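## Task

Three robots begin in separate rooms: r1 in decontamination, r2 in the clean workroom, r3 in the sterile store. The connecting doors are locked, though every dividing wall has an open service window. Move the steel instrument cassette from the decontamination room's table onto the sterile store's bench, using any number of robots. At the end, release it and back the robots away. It only counts if the cassette rests there without a robot holding it, and no robot may topple or finish leaning.

## Robot and tools

Robots. r1, r2 and r3 are identical Hello Robot Stretch 3 units: a two-wheeled base (0.33 m long, 0.34 m wide, passive omni wheel at the rear), a lift that moves along a vertical mast, and one telescoping arm that reaches out to the robot's RIGHT side. The gripper can only be carried forward or back by driving the base; the base cannot strafe. Spinning in place pivots about a point 0.05 m behind the front edge; with the arm in and the wrist folded the swept radius is 0.28 m, but an unfolded level wrist sticks out farther.

Frames. Each robot reports in its own base frame: origin on the floor between the drive wheels, x ahead, y to the left, z up. Odometry is that frame as it was at scene start. hand_pose is in the base frame, at the point where closed fingertips meet. Robots do not share frames, so their relative placement must be judged from images, lidar_m, wrist_depth_mm and head_depth_mm.

execute_actions. Argument actions is a list holding a single object (or empty, which just reports state and pictures). That object has a key per robot to move ("r1", "r2", "r3"). Under each: "base" with exactly one of translate_m (metres, -1 to 1, relative to where the base last measured itself, positive forward) or rotate_rad (radians, -3.2 to 3.2, relative turn, positive counter-clockwise/left); "joints" as a dict of absolute targets by name; optional "contact_limits" {"arm_m": effort percent 1 to 100}. All motions in the action begin together. Joint ranges: lift_m 0 to 1.1 (arm height, metres); arm_m 0 to 0.52 (extension, metres); wrist_yaw_rad -1.345 to 4.42 (0 along the arm, positive toward the front, 3.0 folded over the base); wrist_pitch_rad -1.57 to 0.451 (negative tips fingers down); wrist_roll_rad -2.911 to 2.911; gripper_m -0.089 to 0.179 (bigger is wider; the real fingertip gap is a bit smaller, zero below 0.007); head_pan_rad -3.953 to 1.73 (-1.57 looks along the arm); head_tilt_rad -1.53 to 0.419 (negative looks down). Anything out of range or misnamed rejects the whole call. Optional cameras lists camera names (e.g. r2_wrist_camera) or "all"; [] gives none. An action runs at most 15 s.

Unmentioned joints, bases or robots may still be chasing older targets. To grasp, command gripper_m below the object's width; to let go, open to at least 0.02 above where contact happened. Reported gripper value and "done" do not prove a grasp; check images or effort.

wait {seconds: 0 to 10} lets the scene run and returns state and images. zoom_image {camera, region [x0,y0,x1,y1] pixels, up to 504x504} enlarges part of that camera's latest full picture. finished_scene {scene: 1 or 2} ends the scene irreversibly and reports success; only call it once the cassette rests on the bench, the gripper is open and the robot has moved off.

Result lines. base_status/joint_status: how each motion ended: done (for the base, wheels turned the full amount, slip included), off_target (stopped short, may still be pushing), contact_stop, time_out, torque_fault (the last three drop the target). on_its_own covers uncommanded parts; "held at" is the held target, not the position. joint_positions, motor_effort (percent, bracket = peak, biased and noisy; positive wheel effort drives forward), base_odometry (wheel-counted, slip included), turned_by_wheels and turned_by_imu (turn since last result), base_tilt in degrees (forward/right positive, a few degrees of fixed bias), lidar_m (12 sectors of 30 degrees, first straight ahead, going counter-clockwise; 4th left, 7th back, 10th right; plane 0.17 m up, so table legs not tops; "-" means nothing seen), wrist_depth_mm and head_depth_mm (7x7 median depths; head grid is sideways), contact_limits (current, default, max). A reported stop cancels the rest of that reply's calls in the scene.

Speed. The base goes fast (0.30 m/s, 1.9 rad/s) only when stowed: lift_m under 0.30, arm_m under 0.03, wrist_yaw_rad over 2.54; otherwise 0.10 m/s and 0.63 rad/s.

Avoid. Robots pressing into each other fails the run; once bases touch, even millimetres more is too much. Handing through a window is fine, as object contact does not count. Folding or unfolding the wrist is safe only with lift_m 0.32 to 0.95, pitch -0.4, roll near 0; once folded, lift may go down to 0.25. With yaw below -0.4 keep pitch at -0.5 or lower. Arm pushes with the gripper above about 0.45 m can tip the robot; repeat pushes are worse, and raising the contact limit makes it worse. Never drive while the gripper pushes, hooks or grips something fixed. If tilt appears, free the gripper, reverse in small steps, and lower lift to about 0.2 if still leaning. After a contact_stop a joint goes slack; a slack lift may sag under load. Wrist servos overloaded for several seconds shut off for 10 s.

Each tool is called after "Call:" by a JSON object that holds its "method" and its "body".

## Session

Call:
{"method": "execute_actions", "body": {"actions": []}}

Scene clock: 0.00 s.
r1.base_odometry: x=+0.000 y=+0.000 heading=+0.000 (m, m, rad; r1's odometry frame)
r1.turned_by_wheels: +0.000 (rad since the last result)
r1.turned_by_imu: +0.000 (rad since the last result)
r1.base_tilt: forward=+0.4 right=-0.5 (deg)
r1.lidar_m: 0.97 1.56 1.56 1.82 3.15 0.86 1.23 1.22 1.23 0.97 0.84 0.84
r1.head_depth_mm: 862 866 870 871 874 876 879 / 938 939 943 947 950 951 953 / 1023 1030 1034 1034 1040 1039 1044 / 1127 1130 1133 1135 1139 1143 1152 / 1255 1259 1259 1268 1273 1274 1280 / 1390 1399 1420 1426 1435 1443 1453 / 1580 1583 1594 1605 1612 1622 1633
r1.base_status: not commanded
r1.joint_positions: lift_m=+0.307 arm_m=+0.001 wrist_yaw_rad=+2.914 wrist_pitch_rad=-0.570 wrist_roll_rad=+0.009 gripper_m=+0.037 head_pan_rad=+0.004 head_tilt_rad=-0.014
r1.joint_status: not commanded
r1.motor_effort: left_wheel=+1 right_wheel=+0 lift_m=+31 arm_m=+0 wrist_yaw_rad=+0 wrist_pitch_rad=+6 wrist_roll_rad=+0 gripper_m=+0 head_pan_rad=+0 head_tilt_rad=+1 (%)
r1.hand_pose: x=+0.0245 y=+0.0513 z=+0.2874 quat_wxyz=(+0.276, +0.699, +0.120, +0.649) (m; r1's base frame)
r1.wrist_depth_mm: - - - - - - - / 870 932 942 972 985 - - / 716 - 747 766 785 799 811 / 615 - 625 632 650 646 671 / 522 517 556 552 554 564 570 / 468 - - 477 498 495 496 / - - - 428 424 436 439
r2.base_odometry: x=+0.000 y=+0.000 heading=+0.000 (m, m, rad; r2's odometry frame)
r2.turned_by_wheels: +0.000 (rad since the last result)
r2.turned_by_imu: +0.000 (rad since the last result)
r2.base_tilt: forward=+0.8 right=+0.0 (deg)
r2.lidar_m: 1.58 1.55 1.62 2.28 2.60 1.81 1.37 1.33 1.40 2.00 2.21 2.09
r2.head_depth_mm: 1962 2117 2106 2124 2124 2096 2073 / 1933 1977 1974 1983 1955 1966 1929 / 1826 1862 1825 1833 1832 1828 1813 / 1744 1731 1732 1727 1724 1712 1701 / 1638 1632 1627 1619 1621 1608 1606 / 1536 1538 1537 1536 1526 1522 1518 / 1463 1456 1460 1454 1446 1445 1441
r2.base_status: not commanded
r2.joint_positions: lift_m=+0.481 arm_m=+0.000 wrist_yaw_rad=+2.916 wrist_pitch_rad=-0.335 wrist_roll_rad=+0.011 gripper_m=+0.037 head_pan_rad=-0.014 head_tilt_rad=+0.011
r2.joint_status: not commanded
r2.motor_effort: left_wheel=+0 right_wheel=-1 lift_m=+27 arm_m=+0 wrist_yaw_rad=+1 wrist_pitch_rad=+7 wrist_roll_rad=+0 gripper_m=+0 head_pan_rad=+0 head_tilt_rad=+2 (%)
r2.hand_pose: x=+0.0310 y=+0.0832 z=+0.5129 quat_wxyz=(+0.196, +0.710, +0.038, +0.676) (m; r2's base frame)
r2.wrist_depth_mm: - - - - - - - / - - - - - - - / - - - - - - - / - - - - - - - / - - - - - - 985 / 840 807 - 824 - 822 824 / 698 705 690 709 682 689 695
r3.base_odometry: x=+0.000 y=+0.000 heading=+0.000 (m, m, rad; r3's odometry frame)
r3.turned_by_wheels: +0.000 (rad since the last result)
r3.turned_by_imu: +0.000 (rad since the last result)
r3.base_tilt: forward=-0.5 right=-0.8 (deg)
r3.lidar_m: 3.02 1.84 1.61 1.35 0.82 0.73 0.73 0.87 1.20 1.20 1.29 0.97
r3.head_depth_mm: 2059 3215 3801 3832 3753 3018 2071 / 2038 3165 3886 3962 3988 3089 2126 / 2016 3184 - - - 3184 2111 / 2013 3069 - - - 3143 2142 / 2016 2878 3961 3912 3813 3180 2172 / 1965 2939 3157 3096 3047 2910 2190 / 1777 2603 2620 2628 2590 2556 2210
r3.base_status: not commanded
r3.joint_positions: lift_m=+0.335 arm_m=-0.003 wrist_yaw_rad=+2.927 wrist_pitch_rad=-0.510 wrist_roll_rad=+0.019 gripper_m=+0.037 head_pan_rad=+0.014 head_tilt_rad=-0.002
r3.joint_status: not commanded
r3.motor_effort: left_wheel=+0 right_wheel=+0 lift_m=+19 arm_m=+0 wrist_yaw_rad=+0 wrist_pitch_rad=+4 wrist_roll_rad=+0 gripper_m=-1 head_pan_rad=+0 head_tilt_rad=+3 (%)
r3.hand_pose: x=+0.0238 y=+0.0646 z=+0.3272 quat_wxyz=(+0.252, +0.705, +0.102, +0.655) (m; r3's base frame)
r3.wrist_depth_mm: - - - - - - - / 787 - - - - - - / 754 - 810 809 859 850 871 / 663 - 683 700 685 702 722 / 564 570 - 580 592 601 614 / 501 516 - 511 520 522 530 / - - - 453 460 463 474
pictures: r1_head_camera (sideways: a quarter turn clockwise sets it upright), r1_nav_camera (sideways: a quarter turn counterclockwise sets it upright), r1_wrist_camera, r2_head_camera (sideways: a quarter turn clockwise sets it upright), r2_nav_camera (sideways: a quarter turn counterclockwise sets it upright), r2_wrist_camera, r3_head_camera (sideways: a quarter turn clockwise sets it upright), r3_nav_camera (sideways: a quarter turn counterclockwise sets it upright), r3_wrist_camera
Images, in order (width x height): r1_head_camera 896x504, r1_nav_camera 672x504, r1_wrist_camera 644x364, r2_head_camera 896x504, r2_nav_camera 672x504, r2_wrist_camera 644x364, r3_head_camera 896x504, r3_nav_camera 672x504, r3_wrist_camera 644x364.

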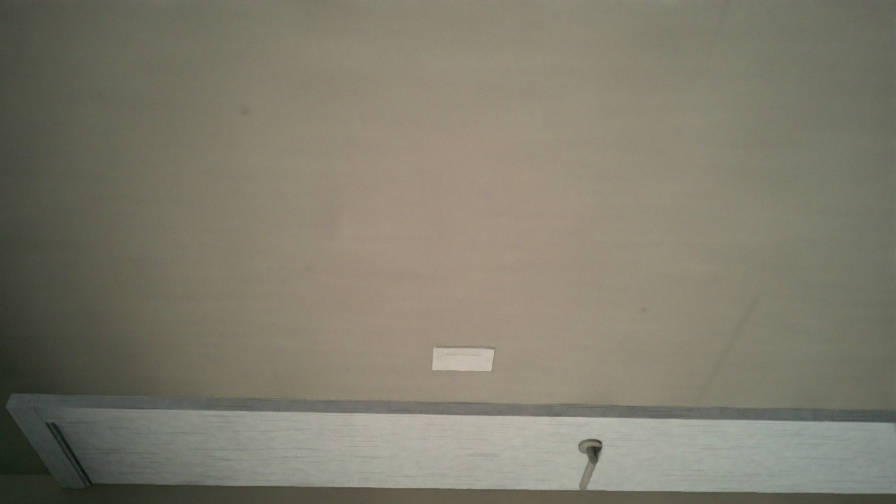

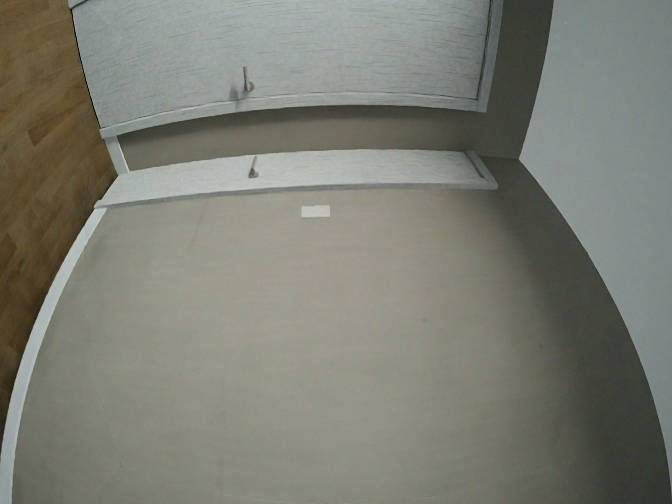

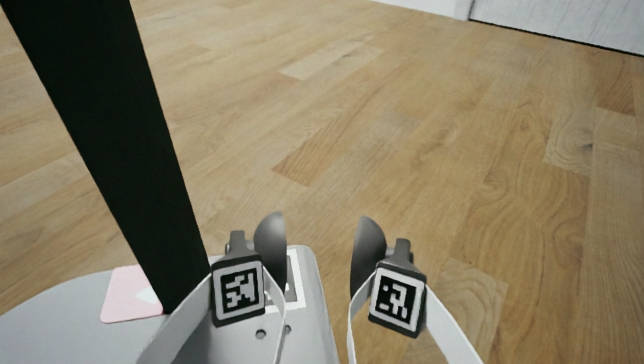

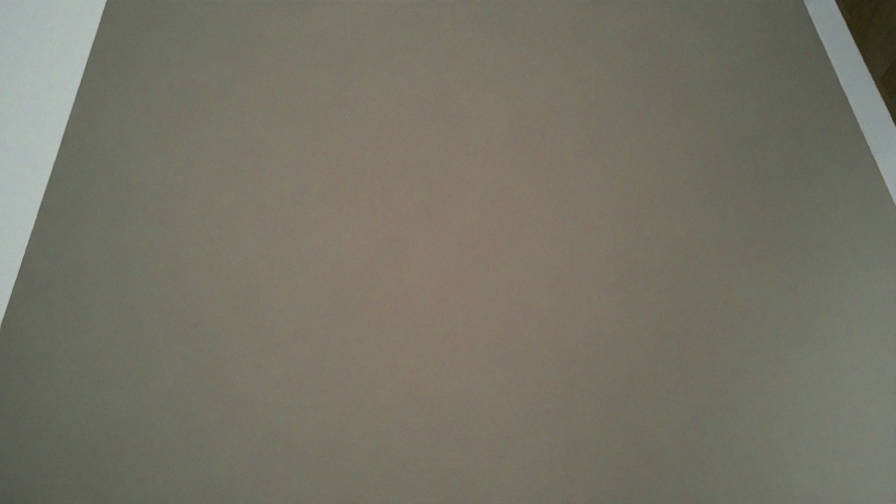

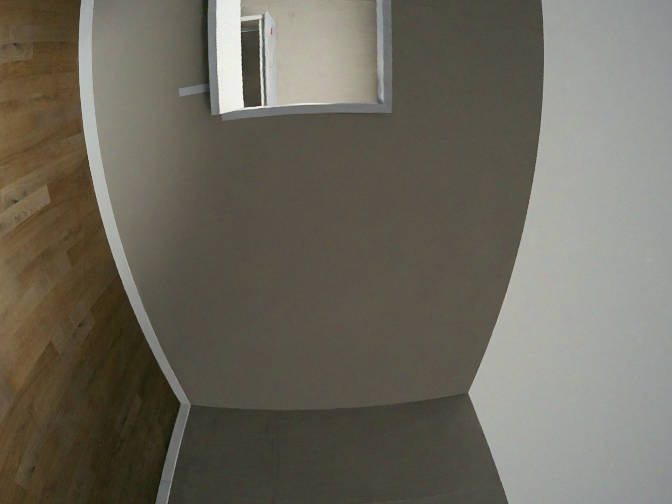

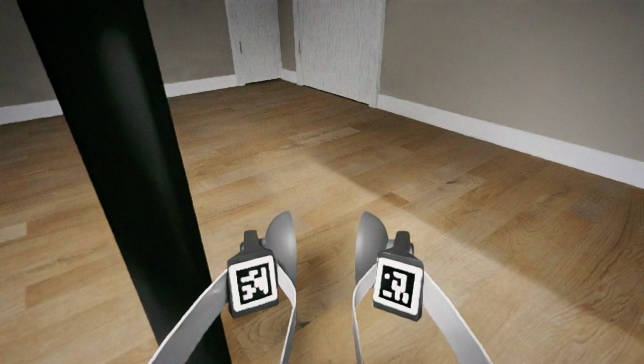

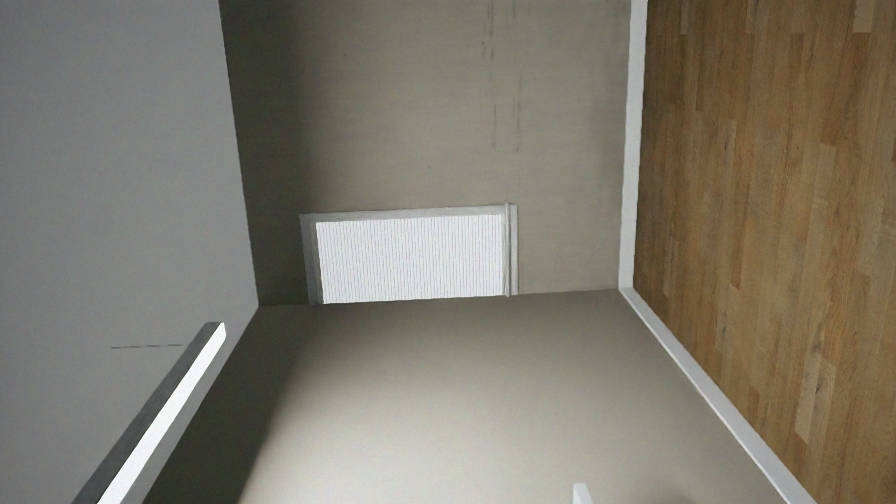

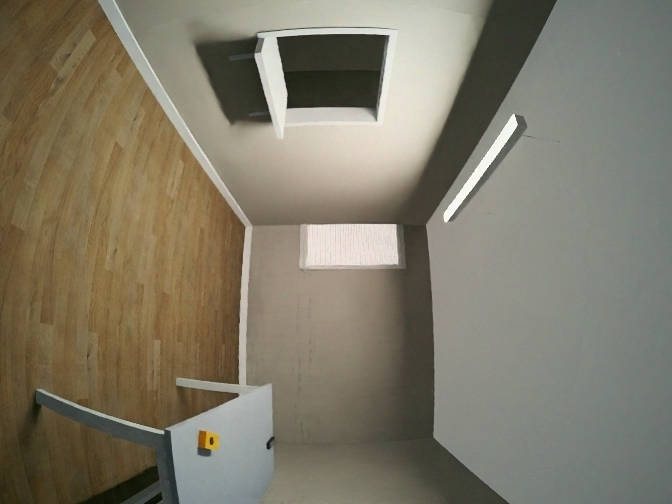

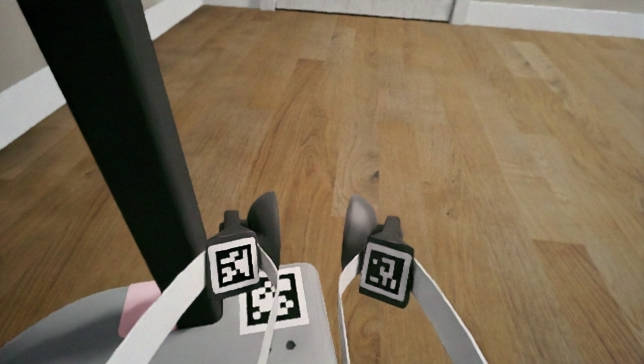

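Call:
{"method": "execute_actions", "body": {"actions": [{"r1":{"joints":{"head_pan_rad":-3.0,"head_tilt_rad":-0.4}},"r2":{"joints":{"head_pan_rad":-3.0}}}], "cameras": ["r1_head_camera","r1_nav_camera","r2_nav_camera"]}}

Scene clock: 3.77 s.
r1.base_odometry: x=+0.000 y=+0.000 heading=+0.000 (m, m, rad; r1's odometry frame)
r1.turned_by_wheels: +0.000 (rad since the last result)
r1.turned_by_imu: +0.000 (rad since the last result)
r1.base_tilt: forward=+0.5 right=-0.5 (deg)
r1.lidar_m: 0.97 1.56 1.56 1.83 3.14 0.86 1.23 1.22 1.23 0.97 0.84 0.84
r1.head_depth_mm: 1650 1805 1993 1326 1079 1766 1449 / 1525 1664 1817 1315 1894 1761 1440 / 1414 1528 1668 1352 1999 1700 1435 / 1323 1420 1530 1647 1800 1641 1432 / 1233 1325 1426 1539 1683 1733 1433 / 1162 1238 1329 1431 1547 1636 1425 / 1099 1168 1246 1337 1437 1553 1422
r1.base_status: not commanded
r1.joint_positions: lift_m=+0.307 arm_m=+0.001 wrist_yaw_rad=+2.914 wrist_pitch_rad=-0.570 wrist_roll_rad=+0.009 gripper_m=+0.037 head_pan_rad=-2.993 head_tilt_rad=-0.395
r1.joint_status: all done
r1.motor_effort: left_wheel=+1(0) right_wheel=+0(0) lift_m=+31(31) arm_m=+0(1) wrist_yaw_rad=+0(0) wrist_pitch_rad=+6(6) wrist_roll_rad=+0(0) gripper_m=+0(0) head_pan_rad=-3(47) head_tilt_rad=-2(17) (%)
r1.hand_pose: x=+0.0245 y=+0.0513 z=+0.2874 quat_wxyz=(+0.276, +0.699, +0.120, +0.649) (m; r1's base frame)
r1.wrist_depth_mm: - - - - - - - / 885 954 939 959 970 - - / 734 - 743 770 794 794 810 / 610 - 641 639 634 657 660 / 529 515 556 542 547 568 569 / 465 - - 483 506 494 488 / - - - 428 421 435 439
r2.base_odometry: x=+0.000 y=+0.000 heading=+0.000 (m, m, rad; r2's odometry frame)
r2.turned_by_wheels: +0.000 (rad since the last result)
r2.turned_by_imu: +0.000 (rad since the last result)
r2.base_tilt: forward=+0.7 right=+0.0 (deg)
r2.lidar_m: 1.58 1.54 1.63 2.28 2.59 1.80 1.36 1.33 1.40 2.00 2.21 2.09
r2.head_depth_mm: 1589 1579 1578 1573 1562 1574 1565 / 1507 1489 1492 1501 1509 1501 1502 / 1449 1238 1432 - - 1415 1426 / 1379 1183 1372 - - 1359 1378 / 1331 1132 1309 - - 1326 1319 / 1283 1085 1267 - - 1272 1267 / 1236 1042 1216 - - 1223 1225
r2.base_status: not commanded
r2.joint_positions: lift_m=+0.481 arm_m=+0.000 wrist_yaw_rad=+2.916 wrist_pitch_rad=-0.335 wrist_roll_rad=+0.011 gripper_m=+0.037 head_pan_rad=-2.993 head_tilt_rad=+0.011
r2.joint_status: all done
r2.motor_effort: left_wheel=+1(0) right_wheel=+0(0) lift_m=+27(27) arm_m=+0(0) wrist_yaw_rad=+0(1) wrist_pitch_rad=+8(7) wrist_roll_rad=+1(0) gripper_m=+1(1) head_pan_rad=-3(41) head_tilt_rad=+3(3) (%)
r2.hand_pose: x=+0.0310 y=+0.0832 z=+0.5129 quat_wxyz=(+0.196, +0.710, +0.038, +0.676) (m; r2's base frame)
r2.wrist_depth_mm: - - - - - - - / - - - - - - - / - - - - - - - / - - - - - - - / - - - - - 966 994 / 811 820 - 812 - 841 819 / 710 708 698 699 690 680 690
r3.base_odometry: x=+0.000 y=+0.000 heading=+0.000 (m, m, rad; r3's odometry frame)
r3.turned_by_wheels: +0.000 (rad since the last result)
r3.turned_by_imu: +0.000 (rad since the last result)
r3.base_tilt: forward=-0.5 right=-0.7 (deg)
r3.lidar_m: 3.04 1.83 1.61 1.36 0.82 0.73 0.73 0.87 1.20 1.20 1.29 0.96
r3.head_depth_mm: 2069 3198 3851 3793 3850 3050 2104 / 2039 3186 3837 - 3930 3053 2120 / 2021 3157 - - - 3152 2124 / 2022 3059 - - - 3148 2155 / 1990 2862 3979 3867 3879 3213 2174 / 1971 2996 3155 3163 3101 2926 2182 / 1777 2594 2642 2606 2555 2521 2198
r3.base_status: not commanded
r3.joint_positions: lift_m=+0.335 arm_m=-0.003 wrist_yaw_rad=+2.927 wrist_pitch_rad=-0.510 wrist_roll_rad=+0.019 gripper_m=+0.037 head_pan_rad=+0.014 head_tilt_rad=-0.002
r3.joint_status: not commanded
r3.motor_effort: left_wheel=+0(1) right_wheel=+0(1) lift_m=+19(19) arm_m=+0(0) wrist_yaw_rad=+0(0) wrist_pitch_rad=+3(3) wrist_roll_rad=+0(0) gripper_m=-1(0) head_pan_rad=+0(0) head_tilt_rad=+2(3) (%)
r3.hand_pose: x=+0.0238 y=+0.0646 z=+0.3272 quat_wxyz=(+0.252, +0.705, +0.102, +0.655) (m; r3's base frame)
r3.wrist_depth_mm: - - - - - - - / 799 - - - - - - / 763 - 803 817 818 871 867 / 651 - 679 675 689 703 733 / 576 565 - 588 603 601 608 / 497 514 - 509 521 525 524 / - - - 457 457 465 460
pictures: r1_head_camera (sideways: a quarter turn clockwise sets it upright), r1_nav_camera (sideways: a quarter turn counterclockwise sets it upright), r2_nav_camera (sideways: a quarter turn counterclockwise sets it upright)
camera_calibration (this result's frames):
r1_head_camera: T_world_to_cam=[[0.406773, 0.0903916, -0.909046, 1.20622], [0.168075, -0.985511, -0.0227859, 0.0341096], [-0.897934, -0.143519, -0.416072, 0.506843], [0, 0, 0, 1]] pos_world=[-0.0412808, -0.00267538, 1.30817]
r1_nav_camera: T_world_to_cam=[[-0.345596, -0.043809, 0.93736, -1.17648], [-0.114289, 0.993438, 0.00429253, 0.051019], [-0.931398, -0.105647, -0.348335, 0.416477], [0, 0, 0, 1]] pos_world=[-0.0128487, -0.0582251, 1.24764]
r2_nav_camera: T_world_to_cam=[[0.0580558, 0.0446738, 0.997313, -1.25094], [-0.140784, 0.989381, -0.0361231, 0.099188], [-0.988337, -0.138309, 0.0637287, -0.115894], [0, 0, 0, 1]] pos_world=[-0.027954, -0.0582797, 1.25855]
Images, in order (width x height): r1_head_camera 896x504, r1_nav_camera 672x504, r2_nav_camera 672x504.

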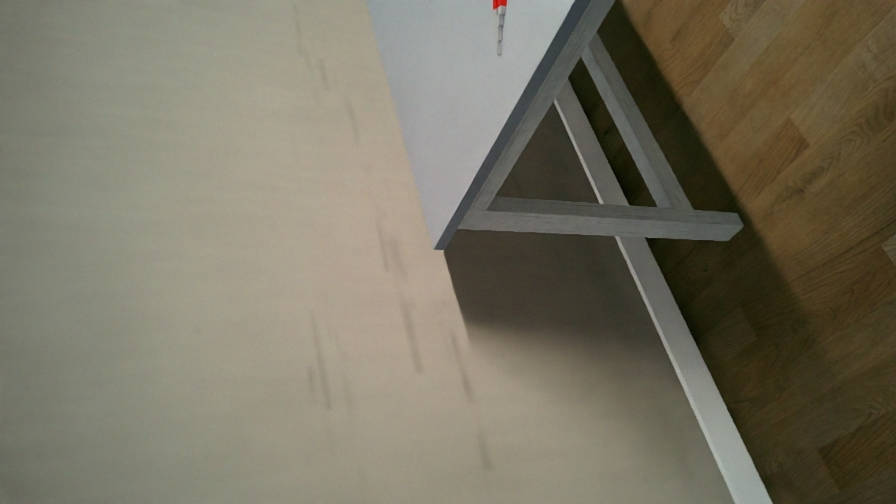

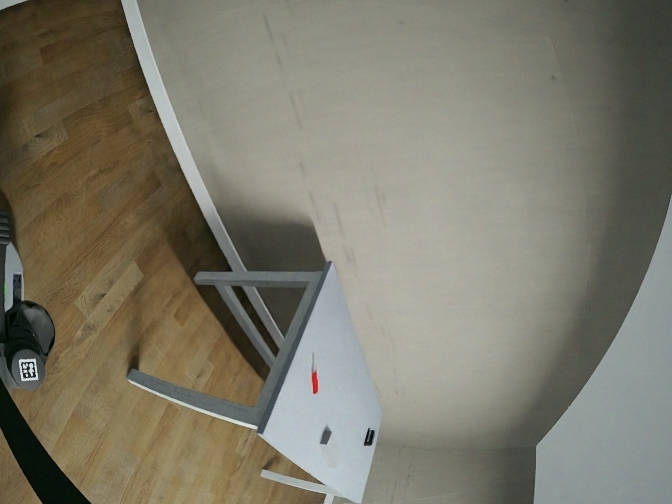

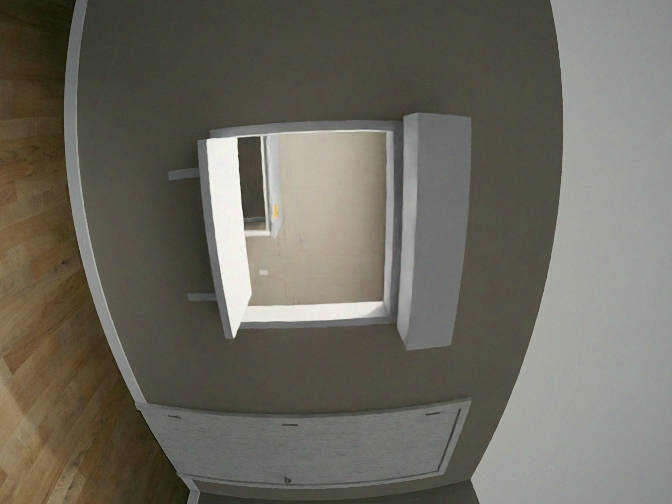

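Call:
{"method": "execute_actions", "body": {"actions": [{"r1":{"base":{"rotate_rad":1.95},"joints":{"lift_m":0.28,"head_pan_rad":1.5,"head_tilt_rad":-0.6}}}], "cameras": []}}

Call:
{"method": "execute_actions", "body": {"actions": [{"r1":{"base":{"translate_m":1.0}}}], "cameras": ["r1_head_camera","r1_nav_camera"]}}

Scene clock: 13.03 s.
r1.base_odometry: x=+0.000 y=+0.000 heading=+1.950 (m, m, rad; r1's odometry frame)
r1.turned_by_wheels: +1.950 (rad since the last result)
r1.turned_by_imu: +1.954 (rad since the last result)
r1.base_tilt: forward=+0.4 right=-0.5 (deg)
r1.lidar_m: 2.53 0.86 0.86 1.24 1.23 1.08 0.85 0.84 0.91 1.35 1.56 1.70
r1.head_depth_mm: 1402 1584 1230 2051 1784 1490 1269 / 1323 1491 1339 1905 1684 1483 1273 / 1260 1416 1591 1811 1718 1479 1265 / 1201 1328 1496 1711 1763 1470 1270 / 1151 1266 1412 1600 1714 1469 1257 / 1094 1205 1333 1501 1662 1459 1254 / 1052 1154 1267 1418 1584 1457 1254
r1.base_status: done
r1.joint_positions: lift_m=+0.280 arm_m=+0.001 wrist_yaw_rad=+2.914 wrist_pitch_rad=-0.572 wrist_roll_rad=+0.009 gripper_m=+0.037 head_pan_rad=+1.493 head_tilt_rad=-0.593
r1.joint_status: all done
r1.motor_effort: left_wheel=-1(8) right_wheel=+2(10) lift_m=+28(27) arm_m=-1(1) wrist_yaw_rad=+0(0) wrist_pitch_rad=+6(6) wrist_roll_rad=+0(0) gripper_m=-1(0) head_pan_rad=+3(47) head_tilt_rad=-3(16) (%)
r1.hand_pose: x=+0.0244 y=+0.0511 z=+0.2600 quat_wxyz=(+0.276, +0.699, +0.120, +0.649) (m; r1's base frame)
r1.wrist_depth_mm: - - - - - - - / 826 890 872 886 921 866 974 / 677 - 714 723 716 754 758 / 567 - 582 582 604 618 619 / 490 495 522 521 517 521 532 / - - - 449 464 456 456 / - - - - 394 405 405
r2.base_odometry: x=+0.000 y=+0.000 heading=+0.000 (m, m, rad; r2's odometry frame)
r2.turned_by_wheels: +0.000 (rad since the last result)
r2.turned_by_imu: +0.000 (rad since the last result)
r2.base_tilt: forward=+0.8 right=-0.1 (deg)
r2.lidar_m: 1.58 1.54 1.62 2.28 2.60 1.80 1.37 1.33 1.40 2.00 2.21 2.10
r2.head_depth_mm: 1578 1568 1579 1569 1567 1572 1565 / 1504 1487 1487 1504 1500 1489 1509 / 1451 1239 1422 - - 1416 1434 / 1384 1180 1380 - - 1360 1368 / 1337 1131 1320 - - 1326 1319 / 1275 1083 1268 - - 1269 1272 / 1229 1041 1222 - - 1226 1227
r2.base_status: not commanded
r2.joint_positions: lift_m=+0.481 arm_m=+0.000 wrist_yaw_rad=+2.916 wrist_pitch_rad=-0.335 wrist_roll_rad=+0.011 gripper_m=+0.037 head_pan_rad=-2.993 head_tilt_rad=+0.011
r2.joint_status: not commanded
r2.motor_effort: left_wheel=+1(0) right_wheel=+0(1) lift_m=+27(26) arm_m=+0(0) wrist_yaw_rad=+0(0) wrist_pitch_rad=+8(7) wrist_roll_rad=+1(0) gripper_m=+0(1) head_pan_rad=-3(3) head_tilt_rad=+2(2) (%)
r2.hand_pose: x=+0.0310 y=+0.0832 z=+0.5129 quat_wxyz=(+0.196, +0.710, +0.038, +0.676) (m; r2's base frame)
r2.wrist_depth_mm: - - - - - - - / - - - - - - - / - - - - - - - / - - - - - - - / - - - 980 - 979 986 / 856 836 - 811 - 837 796 / 689 688 694 682 680 693 684
r3.base_odometry: x=+0.000 y=+0.000 heading=+0.000 (m, m, rad; r3's odometry frame)
r3.turned_by_wheels: +0.000 (rad since the last result)
r3.turned_by_imu: +0.001 (rad since the last result)
r3.base_tilt: forward=-0.6 right=-0.8 (deg)
r3.lidar_m: 3.02 1.83 1.61 1.36 0.82 0.73 0.73 0.87 1.20 1.20 1.30 0.96
r3.head_depth_mm: 2059 3293 3876 3809 3833 3010 2086 / 2036 3158 3987 3951 3979 3097 2124 / 2032 3176 - - - 3113 2132 / 1992 3127 - - - 3199 2171 / 2015 2828 - 3837 3868 3235 2174 / 1975 2956 3142 3140 3087 2911 2168 / 1769 2561 2625 2639 2588 2538 2206
r3.base_status: not commanded
r3.joint_positions: lift_m=+0.335 arm_m=-0.003 wrist_yaw_rad=+2.927 wrist_pitch_rad=-0.510 wrist_roll_rad=+0.019 gripper_m=+0.037 head_pan_rad=+0.014 head_tilt_rad=-0.002
r3.joint_status: not commanded
r3.motor_effort: left_wheel=+0(0) right_wheel=-1(1) lift_m=+19(19) arm_m=+0(0) wrist_yaw_rad=-1(1) wrist_pitch_rad=+3(3) wrist_roll_rad=+0(0) gripper_m=+0(1) head_pan_rad=+1(0) head_tilt_rad=+3(3) (%)
r3.hand_pose: x=+0.0238 y=+0.0646 z=+0.3272 quat_wxyz=(+0.252, +0.705, +0.102, +0.655) (m; r3's base frame)
r3.wrist_depth_mm: - - - - - - - / 801 - - - - - - / 759 - 820 833 851 858 862 / 657 - 691 697 706 706 708 / 568 565 - 579 598 598 609 / 500 514 - 511 525 534 524 / - - - 458 458 473 474
pictures: none
No camera images: the call's "cameras" was empty. Leave "cameras" out to get every camera's image.

Scene clock: 18.13 s.
r1.base_odometry: x=-0.370 y=+0.929 heading=+1.950 (m, m, rad; r1's odometry frame)
r1.turned_by_wheels: +0.000 (rad since the last result)
r1.turned_by_imu: +0.010 (rad since the last result)
r1.base_tilt: forward=+0.4 right=-0.5 (deg)
r1.lidar_m: 1.91 2.97 1.47 1.35 1.34 1.75 1.77 1.75 1.48 1.20 1.18 1.28
r1.head_depth_mm: 1863 1987 1232 2098 1788 1483 1272 / 1763 1885 1231 2019 1785 1485 1267 / 1685 1818 1213 1015 1782 1479 1262 / 1598 1727 1208 956 1774 1478 1262 / 1529 1662 1201 925 1759 1465 1258 / 1461 1601 1196 898 1705 1460 1254 / 1402 1533 1184 895 1653 1460 1254
r1.base_status: done
r1.joint_positions: lift_m=+0.280 arm_m=+0.001 wrist_yaw_rad=+2.914 wrist_pitch_rad=-0.572 wrist_roll_rad=+0.009 gripper_m=+0.037 head_pan_rad=+1.493 head_tilt_rad=-0.593
r1.joint_status: not commanded
r1.motor_effort: left_wheel=-1(8) right_wheel=+2(9) lift_m=+28(28) arm_m=-1(1) wrist_yaw_rad=+0(0) wrist_pitch_rad=+6(6) wrist_roll_rad=+0(0) gripper_m=+0(1) head_pan_rad=+4(3) head_tilt_rad=-3(3) (%)
r1.hand_pose: x=+0.0244 y=+0.0511 z=+0.2599 quat_wxyz=(+0.276, +0.699, +0.120, +0.649) (m; r1's base frame)
r1.wrist_depth_mm: - - - - - - - / 588 883 877 924 946 964 968 / 667 - 701 740 736 752 767 / 576 - 591 597 616 621 618 / 494 495 516 516 524 517 543 / - - - 448 465 454 463 / - - - - 394 402 413
r2.base_odometry: x=+0.000 y=+0.000 heading=+0.000 (m, m, rad; r2's odometry frame)
r2.turned_by_wheels: +0.000 (rad since the last result)
r2.turned_by_imu: +0.000 (rad since the last result)
r2.base_tilt: forward=+0.7 right=+0.1 (deg)
r2.lidar_m: 1.59 1.54 1.63 2.28 2.60 1.80 1.37 1.33 1.40 2.00 2.21 2.09
r2.head_depth_mm: 1575 1578 1566 1573 1572 1566 1564 / 1510 1492 1485 1500 1503 1504 1491 / 1443 1243 1428 - - 1415 1435 / 1383 1187 1371 - - 1363 1380 / 1325 1131 1324 - - 1321 1321 / 1282 1087 1269 - - 1268 1272 / 1234 1043 1218 - - 1223 1230
r2.base_status: not commanded
r2.joint_positions: lift_m=+0.481 arm_m=+0.000 wrist_yaw_rad=+2.916 wrist_pitch_rad=-0.335 wrist_roll_rad=+0.011 gripper_m=+0.037 head_pan_rad=-2.993 head_tilt_rad=+0.011
r2.joint_status: not commanded
r2.motor_effort: left_wheel=+0(0) right_wheel=+0(1) lift_m=+28(28) arm_m=+0(0) wrist_yaw_rad=+1(1) wrist_pitch_rad=+7(7) wrist_roll_rad=+0(0) gripper_m=+1(0) head_pan_rad=-4(3) head_tilt_rad=+3(2) (%)
r2.hand_pose: x=+0.0310 y=+0.0832 z=+0.5129 quat_wxyz=(+0.196, +0.710, +0.038, +0.676) (m; r2's base frame)
r2.wrist_depth_mm: - - - - - - - / - - - - - - - / - - - - - - - / - - - - - - - / - - - - - 998 991 / 837 837 - 818 - 815 790 / 710 699 697 688 688 685 674
r3.base_odometry: x=+0.000 y=+0.000 heading=+0.000 (m, m, rad; r3's odometry frame)
r3.turned_by_wheels: +0.000 (rad since the last result)
r3.turned_by_imu: +0.001 (rad since the last result)
r3.base_tilt: forward=-0.5 right=-0.7 (deg)
r3.lidar_m: 3.01 1.83 1.61 1.36 0.82 0.73 0.73 0.87 1.20 1.20 1.29 0.97
r3.head_depth_mm: 2074 3269 3762 3769 3835 2996 2105 / 2050 3254 3906 3893 3984 3085 2108 / 2032 3118 - - - 3117 2128 / 2013 3092 - - - 3163 2152 / 1983 2850 3934 3959 3810 3253 2174 / 1964 2932 3167 3175 3091 2955 2211 / 1770 2559 2648 2631 2580 2513 2181
r3.base_status: not commanded
r3.joint_positions: lift_m=+0.335 arm_m=-0.003 wrist_yaw_rad=+2.927 wrist_pitch_rad=-0.510 wrist_roll_rad=+0.019 gripper_m=+0.037 head_pan_rad=+0.014 head_tilt_rad=-0.002
r3.joint_status: not commanded
r3.motor_effort: left_wheel=+1(0) right_wheel=-1(0) lift_m=+19(19) arm_m=+0(0) wrist_yaw_rad=+0(2) wrist_pitch_rad=+4(4) wrist_roll_rad=+0(0) gripper_m=+0(1) head_pan_rad=+1(0) head_tilt_rad=+3(2) (%)
r3.hand_pose: x=+0.0238 y=+0.0646 z=+0.3272 quat_wxyz=(+0.252, +0.705, +0.102, +0.655) (m; r3's base frame)
r3.wrist_depth_mm: - - - - - - - / 797 - - - - - - / 757 - 801 836 858 860 874 / 658 - 670 681 682 712 712 / 564 565 - 583 592 595 601 / 497 510 - 515 522 521 524 / - - - 459 459 469 469
pictures: r1_head_camera (sideways: a quarter turn clockwise sets it upright), r1_nav_camera (sideways: a quarter turn counterclockwise sets it upright)
camera_calibration (this result's frames):
r1_head_camera: T_world_to_cam=[[-0.0166658, -0.587029, -0.809395, 1.07885], [-0.998388, 0.0536929, -0.0183846, 0.0354896], [0.054251, 0.807784, -0.586977, 0.723405], [0, 0, 0, 1]] pos_world=[0.0141668, 0.0470553, 1.29849]
r1_nav_camera: T_world_to_cam=[[0.0488397, 0.523819, 0.850428, -1.06548], [0.993821, -0.110453, 0.0109588, 0.0355827], [0.0996731, 0.844638, -0.525977, 0.641345], [0, 0, 0, 1]] pos_world=[-0.0472501, 0.0203429, 1.24305]
Images, in order (width x height): r1_head_camera 896x504, r1_nav_camera 672x504.

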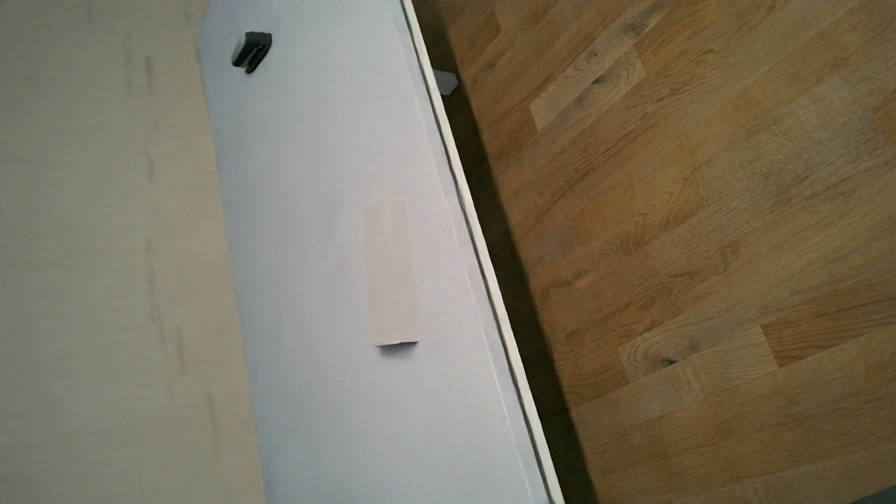

